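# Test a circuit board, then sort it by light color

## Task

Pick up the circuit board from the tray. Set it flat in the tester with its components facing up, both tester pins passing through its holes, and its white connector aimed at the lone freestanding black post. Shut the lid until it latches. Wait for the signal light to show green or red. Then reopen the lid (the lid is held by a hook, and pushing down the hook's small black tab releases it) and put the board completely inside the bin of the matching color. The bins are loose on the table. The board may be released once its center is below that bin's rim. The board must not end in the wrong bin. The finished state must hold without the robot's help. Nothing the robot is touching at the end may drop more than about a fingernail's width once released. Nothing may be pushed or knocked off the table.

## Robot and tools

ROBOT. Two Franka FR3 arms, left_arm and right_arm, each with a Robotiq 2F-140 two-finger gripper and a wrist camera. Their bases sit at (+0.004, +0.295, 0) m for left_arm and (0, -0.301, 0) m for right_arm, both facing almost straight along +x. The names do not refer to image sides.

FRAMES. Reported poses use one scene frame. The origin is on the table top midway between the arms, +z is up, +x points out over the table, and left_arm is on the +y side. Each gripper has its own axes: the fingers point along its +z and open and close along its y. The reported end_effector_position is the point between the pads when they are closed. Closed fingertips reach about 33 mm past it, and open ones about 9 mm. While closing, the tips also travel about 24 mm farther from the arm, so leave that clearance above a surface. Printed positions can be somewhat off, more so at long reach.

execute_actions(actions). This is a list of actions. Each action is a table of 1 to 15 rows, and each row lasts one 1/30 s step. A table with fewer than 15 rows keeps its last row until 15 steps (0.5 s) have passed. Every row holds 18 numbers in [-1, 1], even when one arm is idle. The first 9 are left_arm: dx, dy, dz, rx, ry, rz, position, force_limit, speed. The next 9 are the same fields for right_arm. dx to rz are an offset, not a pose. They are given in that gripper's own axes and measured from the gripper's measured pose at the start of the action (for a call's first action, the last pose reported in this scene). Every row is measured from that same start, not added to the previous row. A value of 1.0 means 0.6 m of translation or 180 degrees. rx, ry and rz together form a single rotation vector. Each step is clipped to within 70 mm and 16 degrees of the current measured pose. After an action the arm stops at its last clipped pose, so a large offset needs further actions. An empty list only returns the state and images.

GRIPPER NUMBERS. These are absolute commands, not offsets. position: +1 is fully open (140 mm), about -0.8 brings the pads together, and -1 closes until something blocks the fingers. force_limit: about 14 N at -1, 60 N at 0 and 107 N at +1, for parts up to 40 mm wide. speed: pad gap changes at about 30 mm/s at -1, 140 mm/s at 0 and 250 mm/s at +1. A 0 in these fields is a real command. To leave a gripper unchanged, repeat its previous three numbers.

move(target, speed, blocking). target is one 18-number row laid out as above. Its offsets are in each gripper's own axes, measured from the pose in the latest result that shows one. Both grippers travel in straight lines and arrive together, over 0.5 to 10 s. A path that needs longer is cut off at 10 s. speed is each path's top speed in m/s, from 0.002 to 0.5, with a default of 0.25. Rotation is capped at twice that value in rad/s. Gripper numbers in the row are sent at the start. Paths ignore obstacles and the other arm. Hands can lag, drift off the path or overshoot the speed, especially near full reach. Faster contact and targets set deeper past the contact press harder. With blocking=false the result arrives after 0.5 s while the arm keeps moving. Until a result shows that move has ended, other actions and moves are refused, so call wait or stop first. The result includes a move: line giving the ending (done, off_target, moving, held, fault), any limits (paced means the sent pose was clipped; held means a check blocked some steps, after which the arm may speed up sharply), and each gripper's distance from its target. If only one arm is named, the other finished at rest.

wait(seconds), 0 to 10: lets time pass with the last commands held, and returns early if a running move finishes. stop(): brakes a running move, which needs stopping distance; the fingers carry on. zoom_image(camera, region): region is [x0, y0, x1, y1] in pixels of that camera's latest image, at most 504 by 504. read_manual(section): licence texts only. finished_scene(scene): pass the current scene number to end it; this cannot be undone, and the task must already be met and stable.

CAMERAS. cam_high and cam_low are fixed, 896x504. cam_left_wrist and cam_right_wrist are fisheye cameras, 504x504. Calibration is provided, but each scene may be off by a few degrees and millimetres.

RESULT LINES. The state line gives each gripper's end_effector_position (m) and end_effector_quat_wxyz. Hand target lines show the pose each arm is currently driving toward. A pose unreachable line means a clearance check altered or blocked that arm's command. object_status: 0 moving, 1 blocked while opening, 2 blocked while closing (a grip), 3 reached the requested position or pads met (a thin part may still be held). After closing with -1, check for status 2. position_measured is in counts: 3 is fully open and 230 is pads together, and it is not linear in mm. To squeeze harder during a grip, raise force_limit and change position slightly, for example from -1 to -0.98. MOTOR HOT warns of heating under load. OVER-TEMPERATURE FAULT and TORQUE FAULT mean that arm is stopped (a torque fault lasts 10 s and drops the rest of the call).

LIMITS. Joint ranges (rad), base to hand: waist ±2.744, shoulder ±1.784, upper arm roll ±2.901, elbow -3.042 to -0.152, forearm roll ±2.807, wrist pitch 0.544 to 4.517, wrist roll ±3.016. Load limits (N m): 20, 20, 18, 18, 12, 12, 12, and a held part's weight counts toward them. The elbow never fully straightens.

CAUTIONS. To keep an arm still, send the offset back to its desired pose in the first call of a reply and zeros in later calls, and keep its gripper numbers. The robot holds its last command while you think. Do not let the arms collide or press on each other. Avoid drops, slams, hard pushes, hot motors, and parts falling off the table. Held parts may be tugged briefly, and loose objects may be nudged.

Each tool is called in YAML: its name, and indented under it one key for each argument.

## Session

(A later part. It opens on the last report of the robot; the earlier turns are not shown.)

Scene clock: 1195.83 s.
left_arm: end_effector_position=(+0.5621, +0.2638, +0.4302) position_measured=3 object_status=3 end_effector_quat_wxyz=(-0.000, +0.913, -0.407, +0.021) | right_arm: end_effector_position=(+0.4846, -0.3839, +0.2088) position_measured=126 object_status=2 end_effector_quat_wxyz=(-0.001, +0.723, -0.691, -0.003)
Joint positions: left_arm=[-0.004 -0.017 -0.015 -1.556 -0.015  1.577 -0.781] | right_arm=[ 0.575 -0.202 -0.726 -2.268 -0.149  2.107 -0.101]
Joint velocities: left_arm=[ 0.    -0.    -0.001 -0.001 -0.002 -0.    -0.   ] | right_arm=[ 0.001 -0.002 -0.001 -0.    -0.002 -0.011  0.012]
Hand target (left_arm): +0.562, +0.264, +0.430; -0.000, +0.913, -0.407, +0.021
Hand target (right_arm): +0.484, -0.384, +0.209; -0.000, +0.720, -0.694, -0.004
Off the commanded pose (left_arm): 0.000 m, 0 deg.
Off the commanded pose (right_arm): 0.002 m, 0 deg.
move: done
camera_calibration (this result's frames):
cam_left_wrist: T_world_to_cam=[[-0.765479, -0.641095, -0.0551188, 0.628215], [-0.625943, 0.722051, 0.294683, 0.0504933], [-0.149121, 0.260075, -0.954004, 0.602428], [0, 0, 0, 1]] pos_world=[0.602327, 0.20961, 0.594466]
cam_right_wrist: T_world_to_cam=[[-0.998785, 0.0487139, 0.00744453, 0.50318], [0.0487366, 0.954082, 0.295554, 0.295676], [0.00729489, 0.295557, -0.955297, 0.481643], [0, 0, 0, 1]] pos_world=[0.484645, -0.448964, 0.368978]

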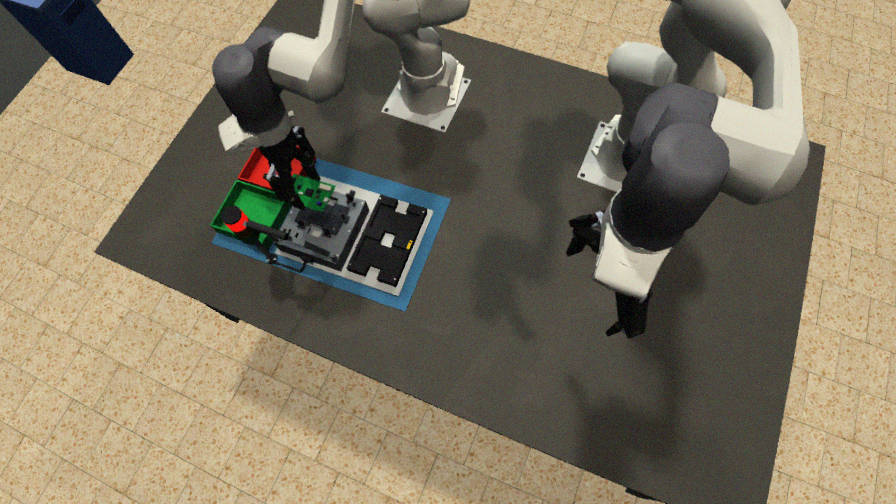

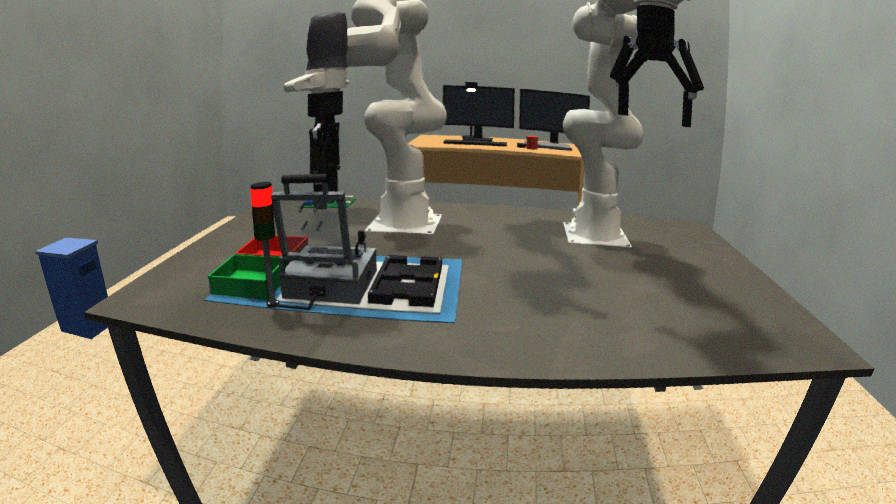

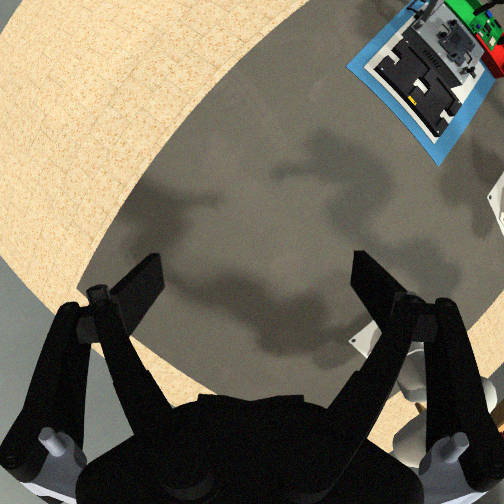

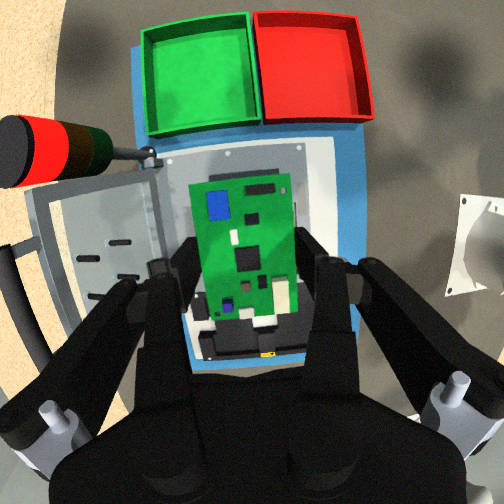

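move:
  target: [0,0,0,0,0,0,1,0,0, 0.319,0.1805,0.03,0,0,0,-1,0,-0.6]
  speed: 0.12

Scene clock: 1231.73 s.
left_arm: end_effector_position=(+0.5621, +0.2638, +0.4302) position_measured=3 object_status=3 end_effector_quat_wxyz=(-0.000, +0.913, -0.407, +0.021) | right_arm: end_effector_position=(+0.3806, -0.5726, +0.1856) position_measured=126 object_status=2 end_effector_quat_wxyz=(-0.003, +0.719, -0.694, -0.008)
Joint positions: left_arm=[-0.004 -0.017 -0.015 -1.556 -0.015  1.577 -0.781] | right_arm=[ 0.45  -0.37  -1.031 -2.357 -0.361  2.116 -0.379]
Joint velocities: left_arm=[-0.001  0.     0.001  0.001  0.001 -0.    -0.001] | right_arm=[ 0.005 -0.001 -0.006  0.001 -0.003 -0.    -0.026]
Hand target (left_arm): +0.562, +0.264, +0.430; -0.000, +0.913, -0.407, +0.021
Hand target (right_arm): +0.382, -0.574, +0.187; -0.003, +0.724, -0.690, -0.006
Off the commanded pose (left_arm): 0.000 m, 0 deg.
Off the commanded pose (right_arm): 0.009 m, 1 deg.
move: off_target (right_arm)
camera_calibration (this result's frames):
cam_left_wrist: T_world_to_cam=[[-0.765479, -0.641095, -0.0551188, 0.628215], [-0.625943, 0.722051, 0.294683, 0.0504934], [-0.149121, 0.260075, -0.954004, 0.602428], [0, 0, 0, 1]] pos_world=[0.602327, 0.20961, 0.594466]
cam_right_wrist: T_world_to_cam=[[-0.998249, 0.0577369, 0.0128457, 0.412705], [0.0589151, 0.951295, 0.302599, 0.480795], [0.00525108, 0.302826, -0.953031, 0.520594], [0, 0, 0, 1]] pos_world=[0.380923, -0.638856, 0.345353]

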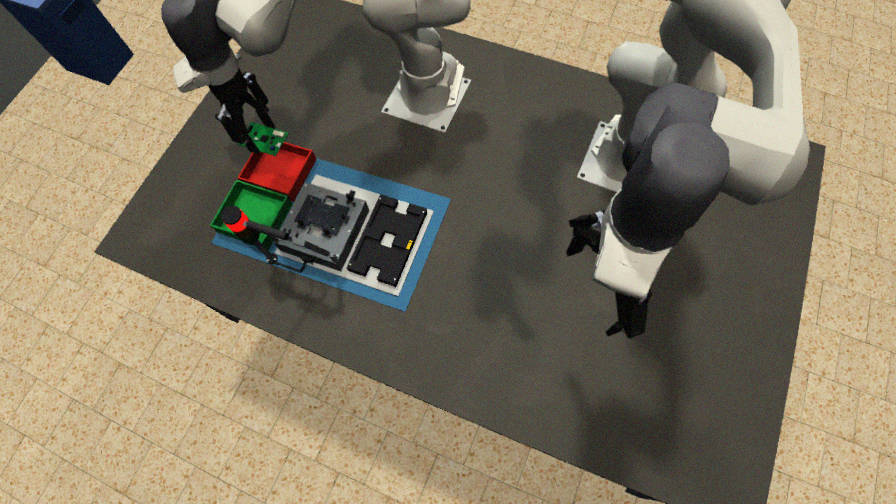

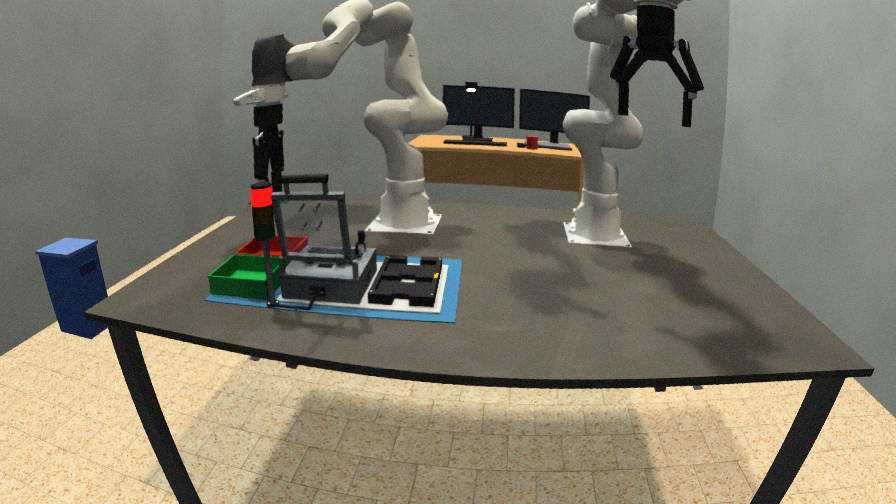

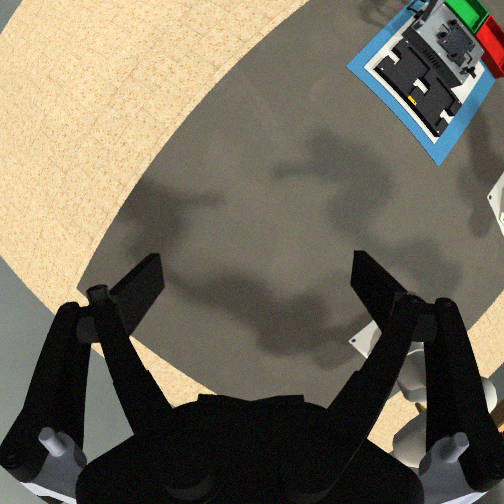

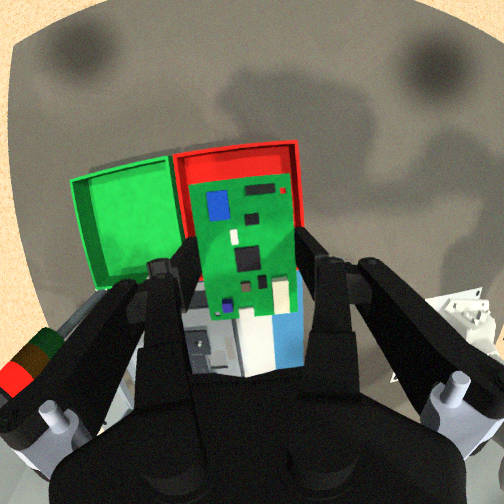

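move:
  target: [0,0,0,0,0,0,1,0,0, 0.002,-0.011,0.158,0,0,0,-1,0,-0.6]
  speed: 0.08

Scene clock: 1246.67 s.
left_arm: end_effector_position=(+0.5621, +0.2638, +0.4302) position_measured=3 object_status=3 end_effector_quat_wxyz=(-0.000, +0.913, -0.407, +0.021) | right_arm: end_effector_position=(+0.3836, -0.5705, +0.0913) position_measured=126 object_status=2 end_effector_quat_wxyz=(-0.002, +0.713, -0.701, -0.011)
Joint positions: left_arm=[-0.004 -0.017 -0.015 -1.556 -0.015  1.577 -0.781] | right_arm=[ 0.69  -0.084 -1.318 -2.457 -0.112  2.413 -0.551]
Joint velocities: left_arm=[ 0.001 -0.     0.    -0.    -0.001 -0.     0.   ] | right_arm=[ 0.02   0.007 -0.021  0.004  0.019  0.002 -0.052]
Hand target (left_arm): +0.562, +0.264, +0.430; -0.000, +0.913, -0.407, +0.021
Hand target (right_arm): +0.385, -0.572, +0.092; -0.003, +0.719, -0.695, -0.008
Off the commanded pose (left_arm): 0.000 m, 0 deg.
Off the commanded pose (right_arm): 0.003 m, 1 deg.
move: done
camera_calibration (this result's frames):
cam_left_wrist: T_world_to_cam=[[-0.765479, -0.641095, -0.0551189, 0.628215], [-0.625943, 0.722051, 0.294683, 0.0504934], [-0.149121, 0.260075, -0.954004, 0.602428], [0, 0, 0, 1]] pos_world=[0.602327, 0.20961, 0.594466]
cam_right_wrist: T_world_to_cam=[[-0.997015, 0.074907, 0.0186888, 0.425575], [0.0770352, 0.949301, 0.304783, 0.498969], [0.00508907, 0.305313, -0.952238, 0.431473], [0, 0, 0, 1]] pos_world=[0.383671, -0.637285, 0.250834]

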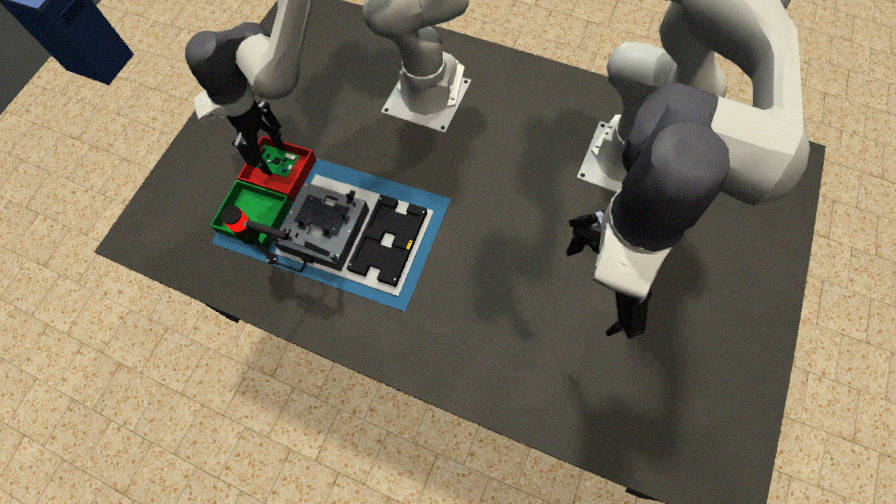

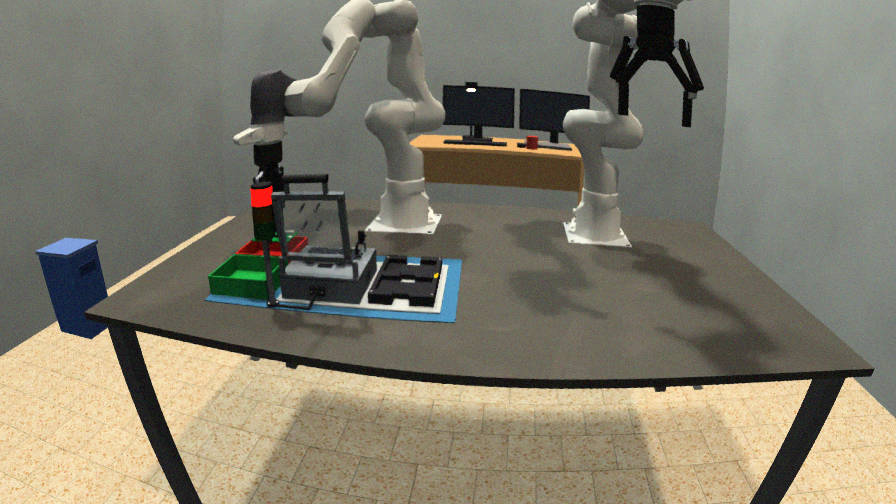

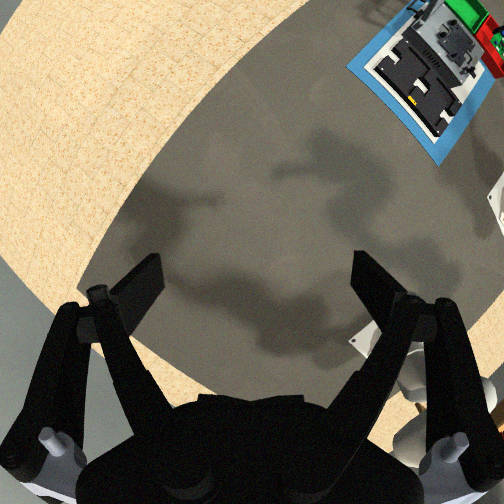

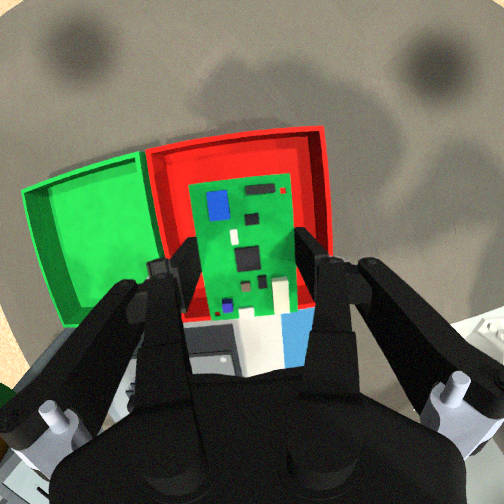

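zoom_image:
  camera: "cam_high"
  region: [200, 100, 360, 220]

Region (200, 100, 360, 220) of cam_high's 896x504 image, scaled by 3.150, with more detail than that image has; it fills the top 378 rows of this view, and the rest is white.

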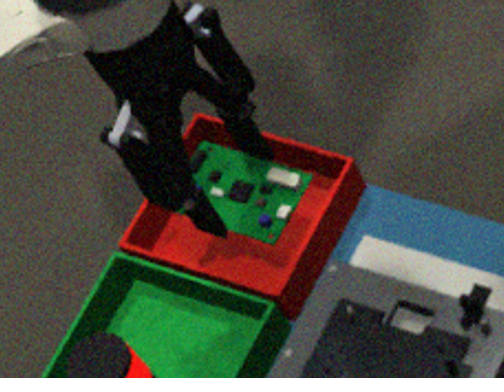

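move:
  target: [0,0,0,0,0,0,1,0,0, 0.010,-0.006,0.076,0,0,0,-1,0,-0.6]
  speed: 0.04

Scene clock: 1264.23 s.
left_arm: end_effector_position=(+0.5621, +0.2638, +0.4302) position_measured=3 object_status=3 end_effector_quat_wxyz=(-0.000, +0.913, -0.407, +0.021) | right_arm: end_effector_position=(+0.3844, -0.5770, +0.0483) position_measured=126 object_status=2 end_effector_quat_wxyz=(+0.001, +0.708, -0.706, -0.011)
Joint positions: left_arm=[-0.004 -0.017 -0.015 -1.556 -0.015  1.577 -0.781] | right_arm=[ 0.493  0.196 -1.101 -2.455  0.298  2.5   -0.84 ]
Joint velocities: left_arm=[ 0.001  0.001 -0.001 -0.001 -0.001  0.    -0.002] | right_arm=[-0.013  0.     0.012  0.002 -0.     0.001 -0.027]
Hand target (left_arm): +0.562, +0.264, +0.430; -0.000, +0.913, -0.407, +0.021
Hand target (right_arm): +0.386, -0.578, +0.049; -0.000, +0.712, -0.702, -0.008
Off the commanded pose (left_arm): 0.000 m, 0 deg.
Off the commanded pose (right_arm): 0.004 m, 1 deg.
move: off_target (right_arm)
camera_calibration (this result's frames):
cam_left_wrist: T_world_to_cam=[[-0.765479, -0.641095, -0.0551188, 0.628215], [-0.625943, 0.722051, 0.294683, 0.0504935], [-0.149121, 0.260075, -0.954004, 0.602429], [0, 0, 0, 1]] pos_world=[0.602327, 0.20961, 0.594466]
cam_right_wrist: T_world_to_cam=[[-0.995666, 0.09014, 0.0228792, 0.435669], [0.0928373, 0.948928, 0.301523, 0.512047], [0.00546852, 0.30234, -0.953184, 0.390688], [0, 0, 0, 1]] pos_world=[0.384107, -0.643287, 0.208036]

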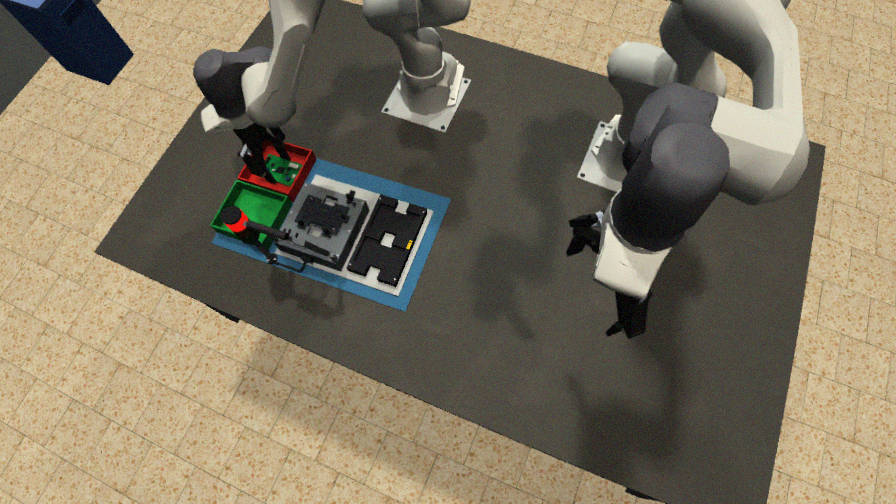

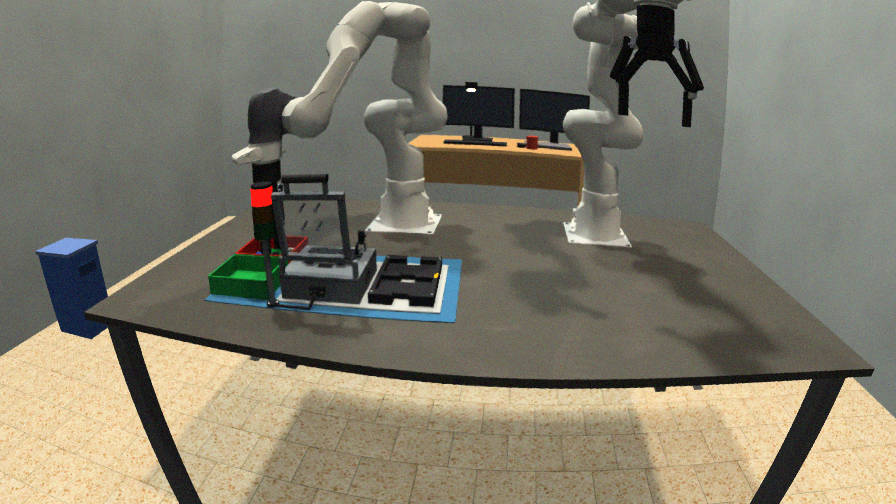

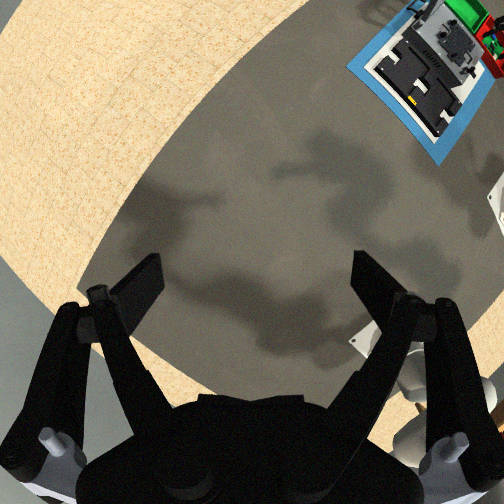

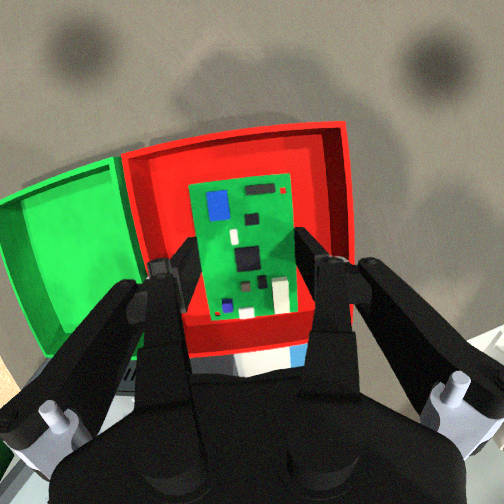

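move:
  target: [0,0,0,0,0,0,1,0,0, 0,0,0.012,0,0,0,-1,0,-0.6]
  speed: 0.02

execute_actions:
  actions:
    - [[0,0,0,0,0,0,1,0,0, 0,0,0,0,0,0,0.2,-1,-0.8]]
    - [[0,0,0,0,0,0,1,0,0, 0,0,0,0,0,0,0.2,-1,-0.8]]

Scene clock: 1271.37 s.
left_arm: end_effector_position=(+0.5621, +0.2638, +0.4302) position_measured=3 object_status=3 end_effector_quat_wxyz=(-0.000, +0.913, -0.407, +0.021) | right_arm: end_effector_position=(+0.3837, -0.5762, +0.0419) position_measured=126 object_status=2 end_effector_quat_wxyz=(+0.001, +0.706, -0.708, -0.013)
Joint positions: left_arm=[-0.004 -0.017 -0.015 -1.556 -0.015  1.577 -0.781] | right_arm=[ 0.468  0.217 -1.071 -2.454  0.33   2.508 -0.857]
Joint velocities: left_arm=[ 0.001 -0.001 -0.    -0.     0.001 -0.    -0.001] | right_arm=[-0.013  0.001  0.01   0.001  0.007  0.007 -0.009]
Hand target (left_arm): +0.562, +0.264, +0.430; -0.000, +0.913, -0.407, +0.021
Hand target (right_arm): +0.384, -0.577, +0.042; +0.001, +0.708, -0.706, -0.011
Off the commanded pose (left_arm): 0.000 m, 0 deg.
Off the commanded pose (right_arm): 0.001 m, 0 deg.
move: done
camera_calibration (this result's frames):
cam_left_wrist: T_world_to_cam=[[-0.765479, -0.641095, -0.0551188, 0.628215], [-0.625943, 0.722051, 0.294683, 0.0504934], [-0.149121, 0.260075, -0.954004, 0.602428], [0, 0, 0, 1]] pos_world=[0.602327, 0.20961, 0.594466]
cam_right_wrist: T_world_to_cam=[[-0.995183, 0.0945855, 0.025769, 0.437377], [0.097942, 0.947977, 0.302898, 0.51071], [0.00422131, 0.303962, -0.952675, 0.385687], [0, 0, 0, 1]] pos_world=[0.383622, -0.642745, 0.201471]

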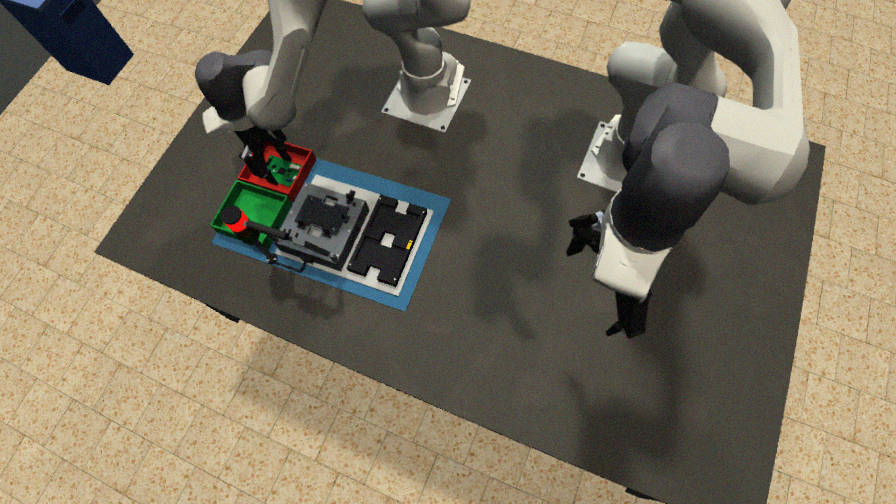

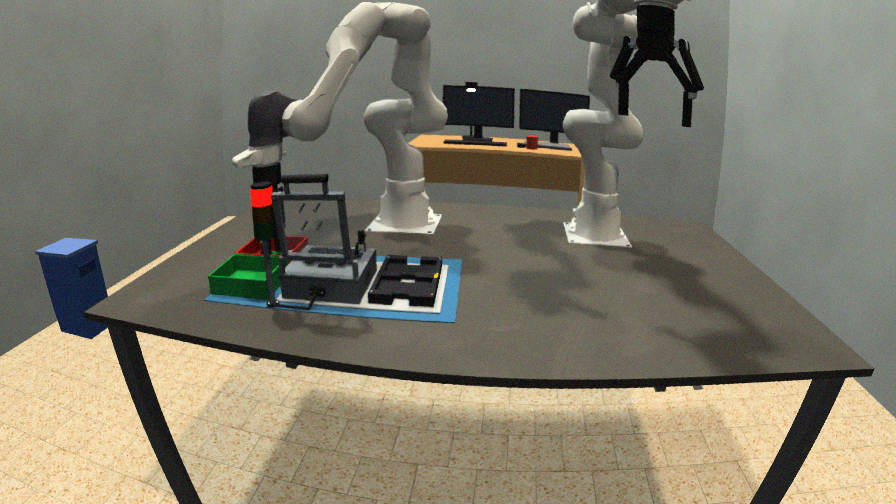

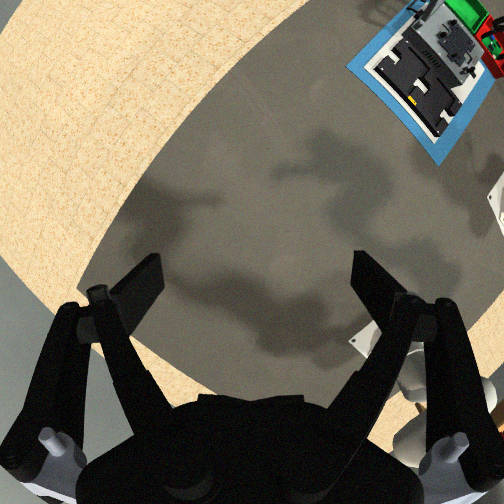

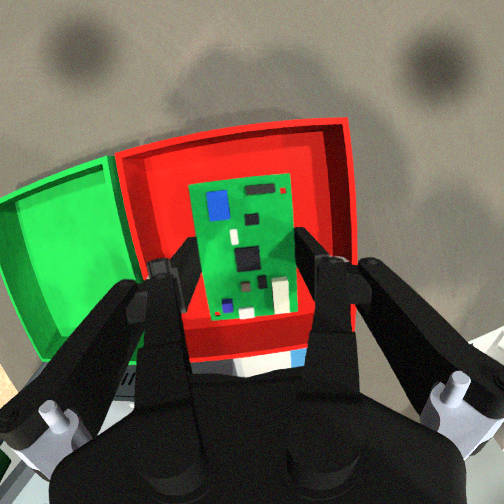

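Scene clock: 1272.37 s.
left_arm: end_effector_position=(+0.5621, +0.2638, +0.4302) position_measured=3 object_status=3 end_effector_quat_wxyz=(-0.000, +0.913, -0.407, +0.021) | right_arm: end_effector_position=(+0.3837, -0.5762, +0.0419) position_measured=104 object_status=3 end_effector_quat_wxyz=(+0.001, +0.706, -0.708, -0.013)
Joint positions: left_arm=[-0.004 -0.017 -0.015 -1.556 -0.015  1.577 -0.781] | right_arm=[ 0.468  0.217 -1.071 -2.454  0.33   2.508 -0.857]
Joint velocities: left_arm=[-0.001 -0.    -0.002  0.    -0.     0.     0.   ] | right_arm=[ 0.001  0.     0.001 -0.     0.001 -0.    -0.001]
Hand target (left_arm): +0.562, +0.264, +0.430; -0.000, +0.913, -0.407, +0.021
Hand target (right_arm): +0.384, -0.576, +0.042; +0.001, +0.706, -0.708, -0.013
Off the commanded pose (left_arm): 0.000 m, 0 deg.
Off the commanded pose (right_arm): 0.000 m, 0 deg.
camera_calibration (this result's frames):
cam_left_wrist: T_world_to_cam=[[-0.765479, -0.641095, -0.0551188, 0.628215], [-0.625943, 0.722051, 0.294683, 0.0504934], [-0.149121, 0.260075, -0.954004, 0.602429], [0, 0, 0, 1]] pos_world=[0.602327, 0.20961, 0.594466]
cam_right_wrist: T_world_to_cam=[[-0.995182, 0.0945972, 0.0257711, 0.437379], [0.0979538, 0.947975, 0.3029, 0.510707], [0.00422309, 0.303965, -0.952674, 0.385687], [0, 0, 0, 1]] pos_world=[0.383617, -0.642748, 0.201469]

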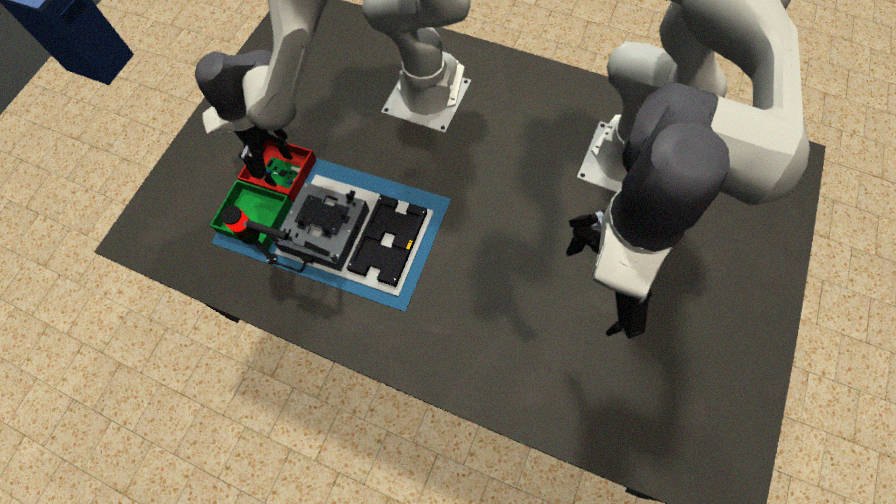

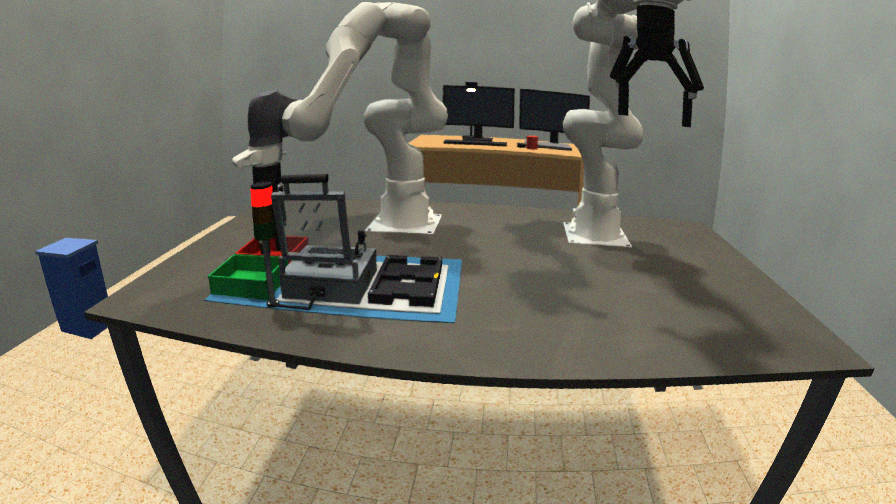

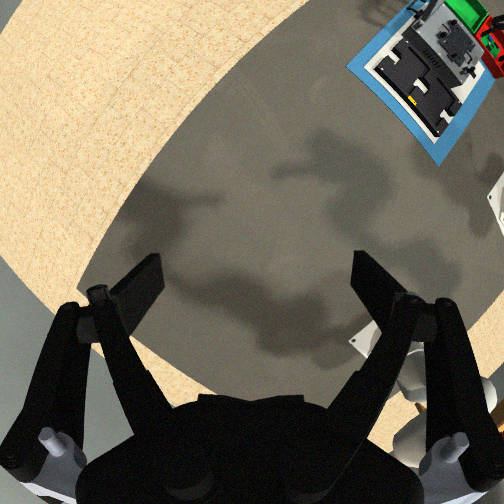

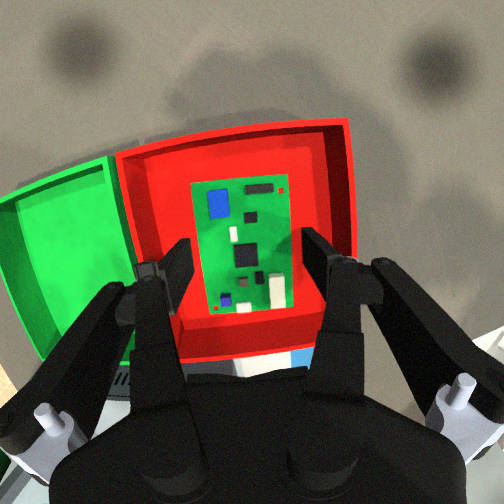

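Board dropped flat in the bin. Retreat upward.

move:
  target: [0,0,0,0,0,0,1,0,0, 0,0,-0.2,0,0,0,0.2,-1,-0.8]
  speed: 0.12

Scene clock: 1276.60 s.
left_arm: end_effector_position=(+0.5621, +0.2638, +0.4302) position_measured=3 object_status=3 end_effector_quat_wxyz=(-0.000, +0.913, -0.407, +0.021) | right_arm: end_effector_position=(+0.3885, -0.5780, +0.1585) position_measured=104 object_status=3 end_effector_quat_wxyz=(-0.001, +0.712, -0.702, -0.012)
Joint positions: left_arm=[-0.004 -0.017 -0.015 -1.556 -0.015  1.577 -0.781] | right_arm=[ 0.442 -0.231 -1.051 -2.36  -0.24   2.206 -0.453]
Joint velocities: left_arm=[ 0.     0.    -0.001  0.001  0.     0.001  0.   ] | right_arm=[-0.009  0.001  0.011 -0.002 -0.    -0.001  0.028]
Hand target (left_arm): +0.562, +0.264, +0.430; -0.000, +0.913, -0.407, +0.021
Hand target (right_arm): +0.387, -0.577, +0.158; +0.000, +0.707, -0.707, -0.014
Off the commanded pose (left_arm): 0.000 m, 0 deg.
Off the commanded pose (right_arm): 0.004 m, 1 deg.
move: off_target (right_arm)
camera_calibration (this result's frames):
cam_left_wrist: T_world_to_cam=[[-0.765479, -0.641095, -0.0551188, 0.628215], [-0.625943, 0.722051, 0.294683, 0.0504934], [-0.149121, 0.260075, -0.954004, 0.602428], [0, 0, 0, 1]] pos_world=[0.602327, 0.20961, 0.594466]
cam_right_wrist: T_world_to_cam=[[-0.996574, 0.0800254, 0.020864, 0.432217], [0.0825674, 0.94848, 0.305888, 0.482349], [0.00468977, 0.306563, -0.951839, 0.498504], [0, 0, 0, 1]] pos_world=[0.388572, -0.64491, 0.317933]

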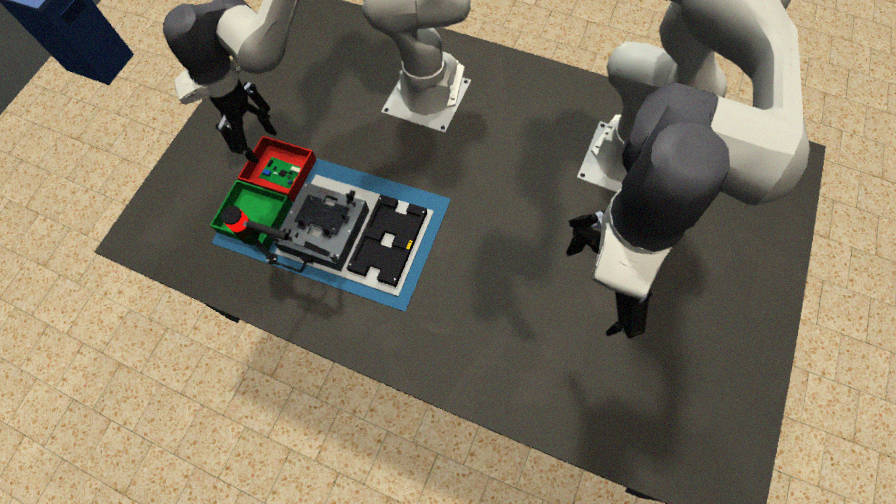

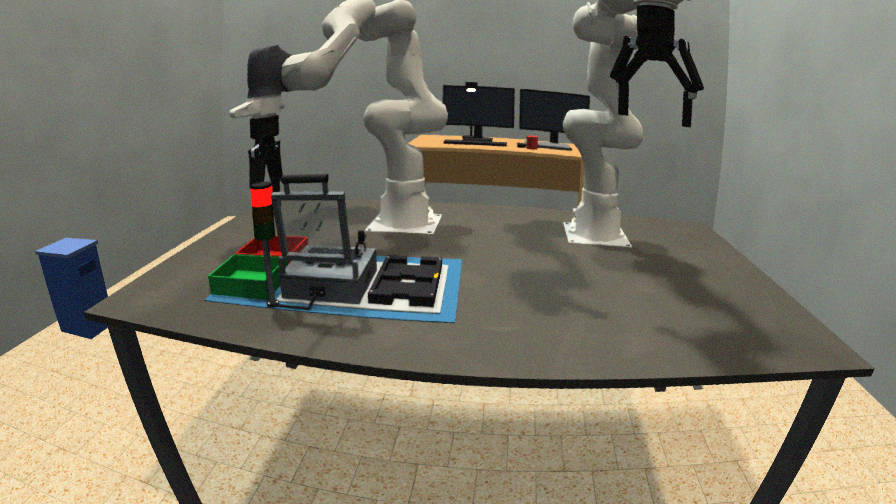

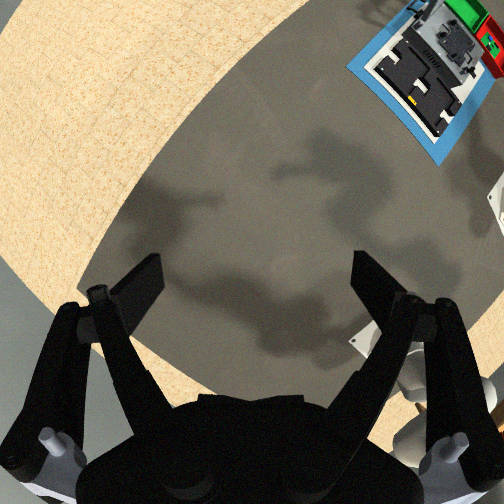

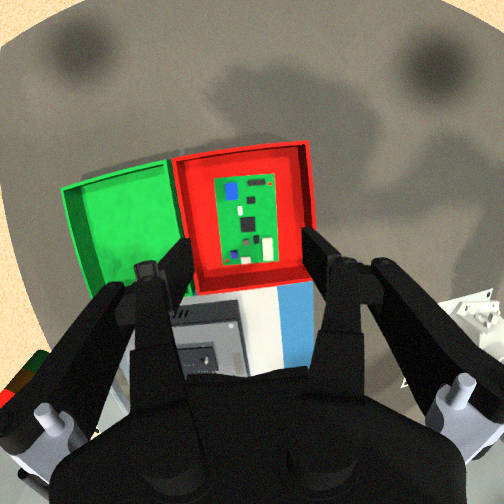

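The board is fully inside the red bin, and the light still shows red.

finished_scene:
  scene: 1

The scene is finished: the task was done.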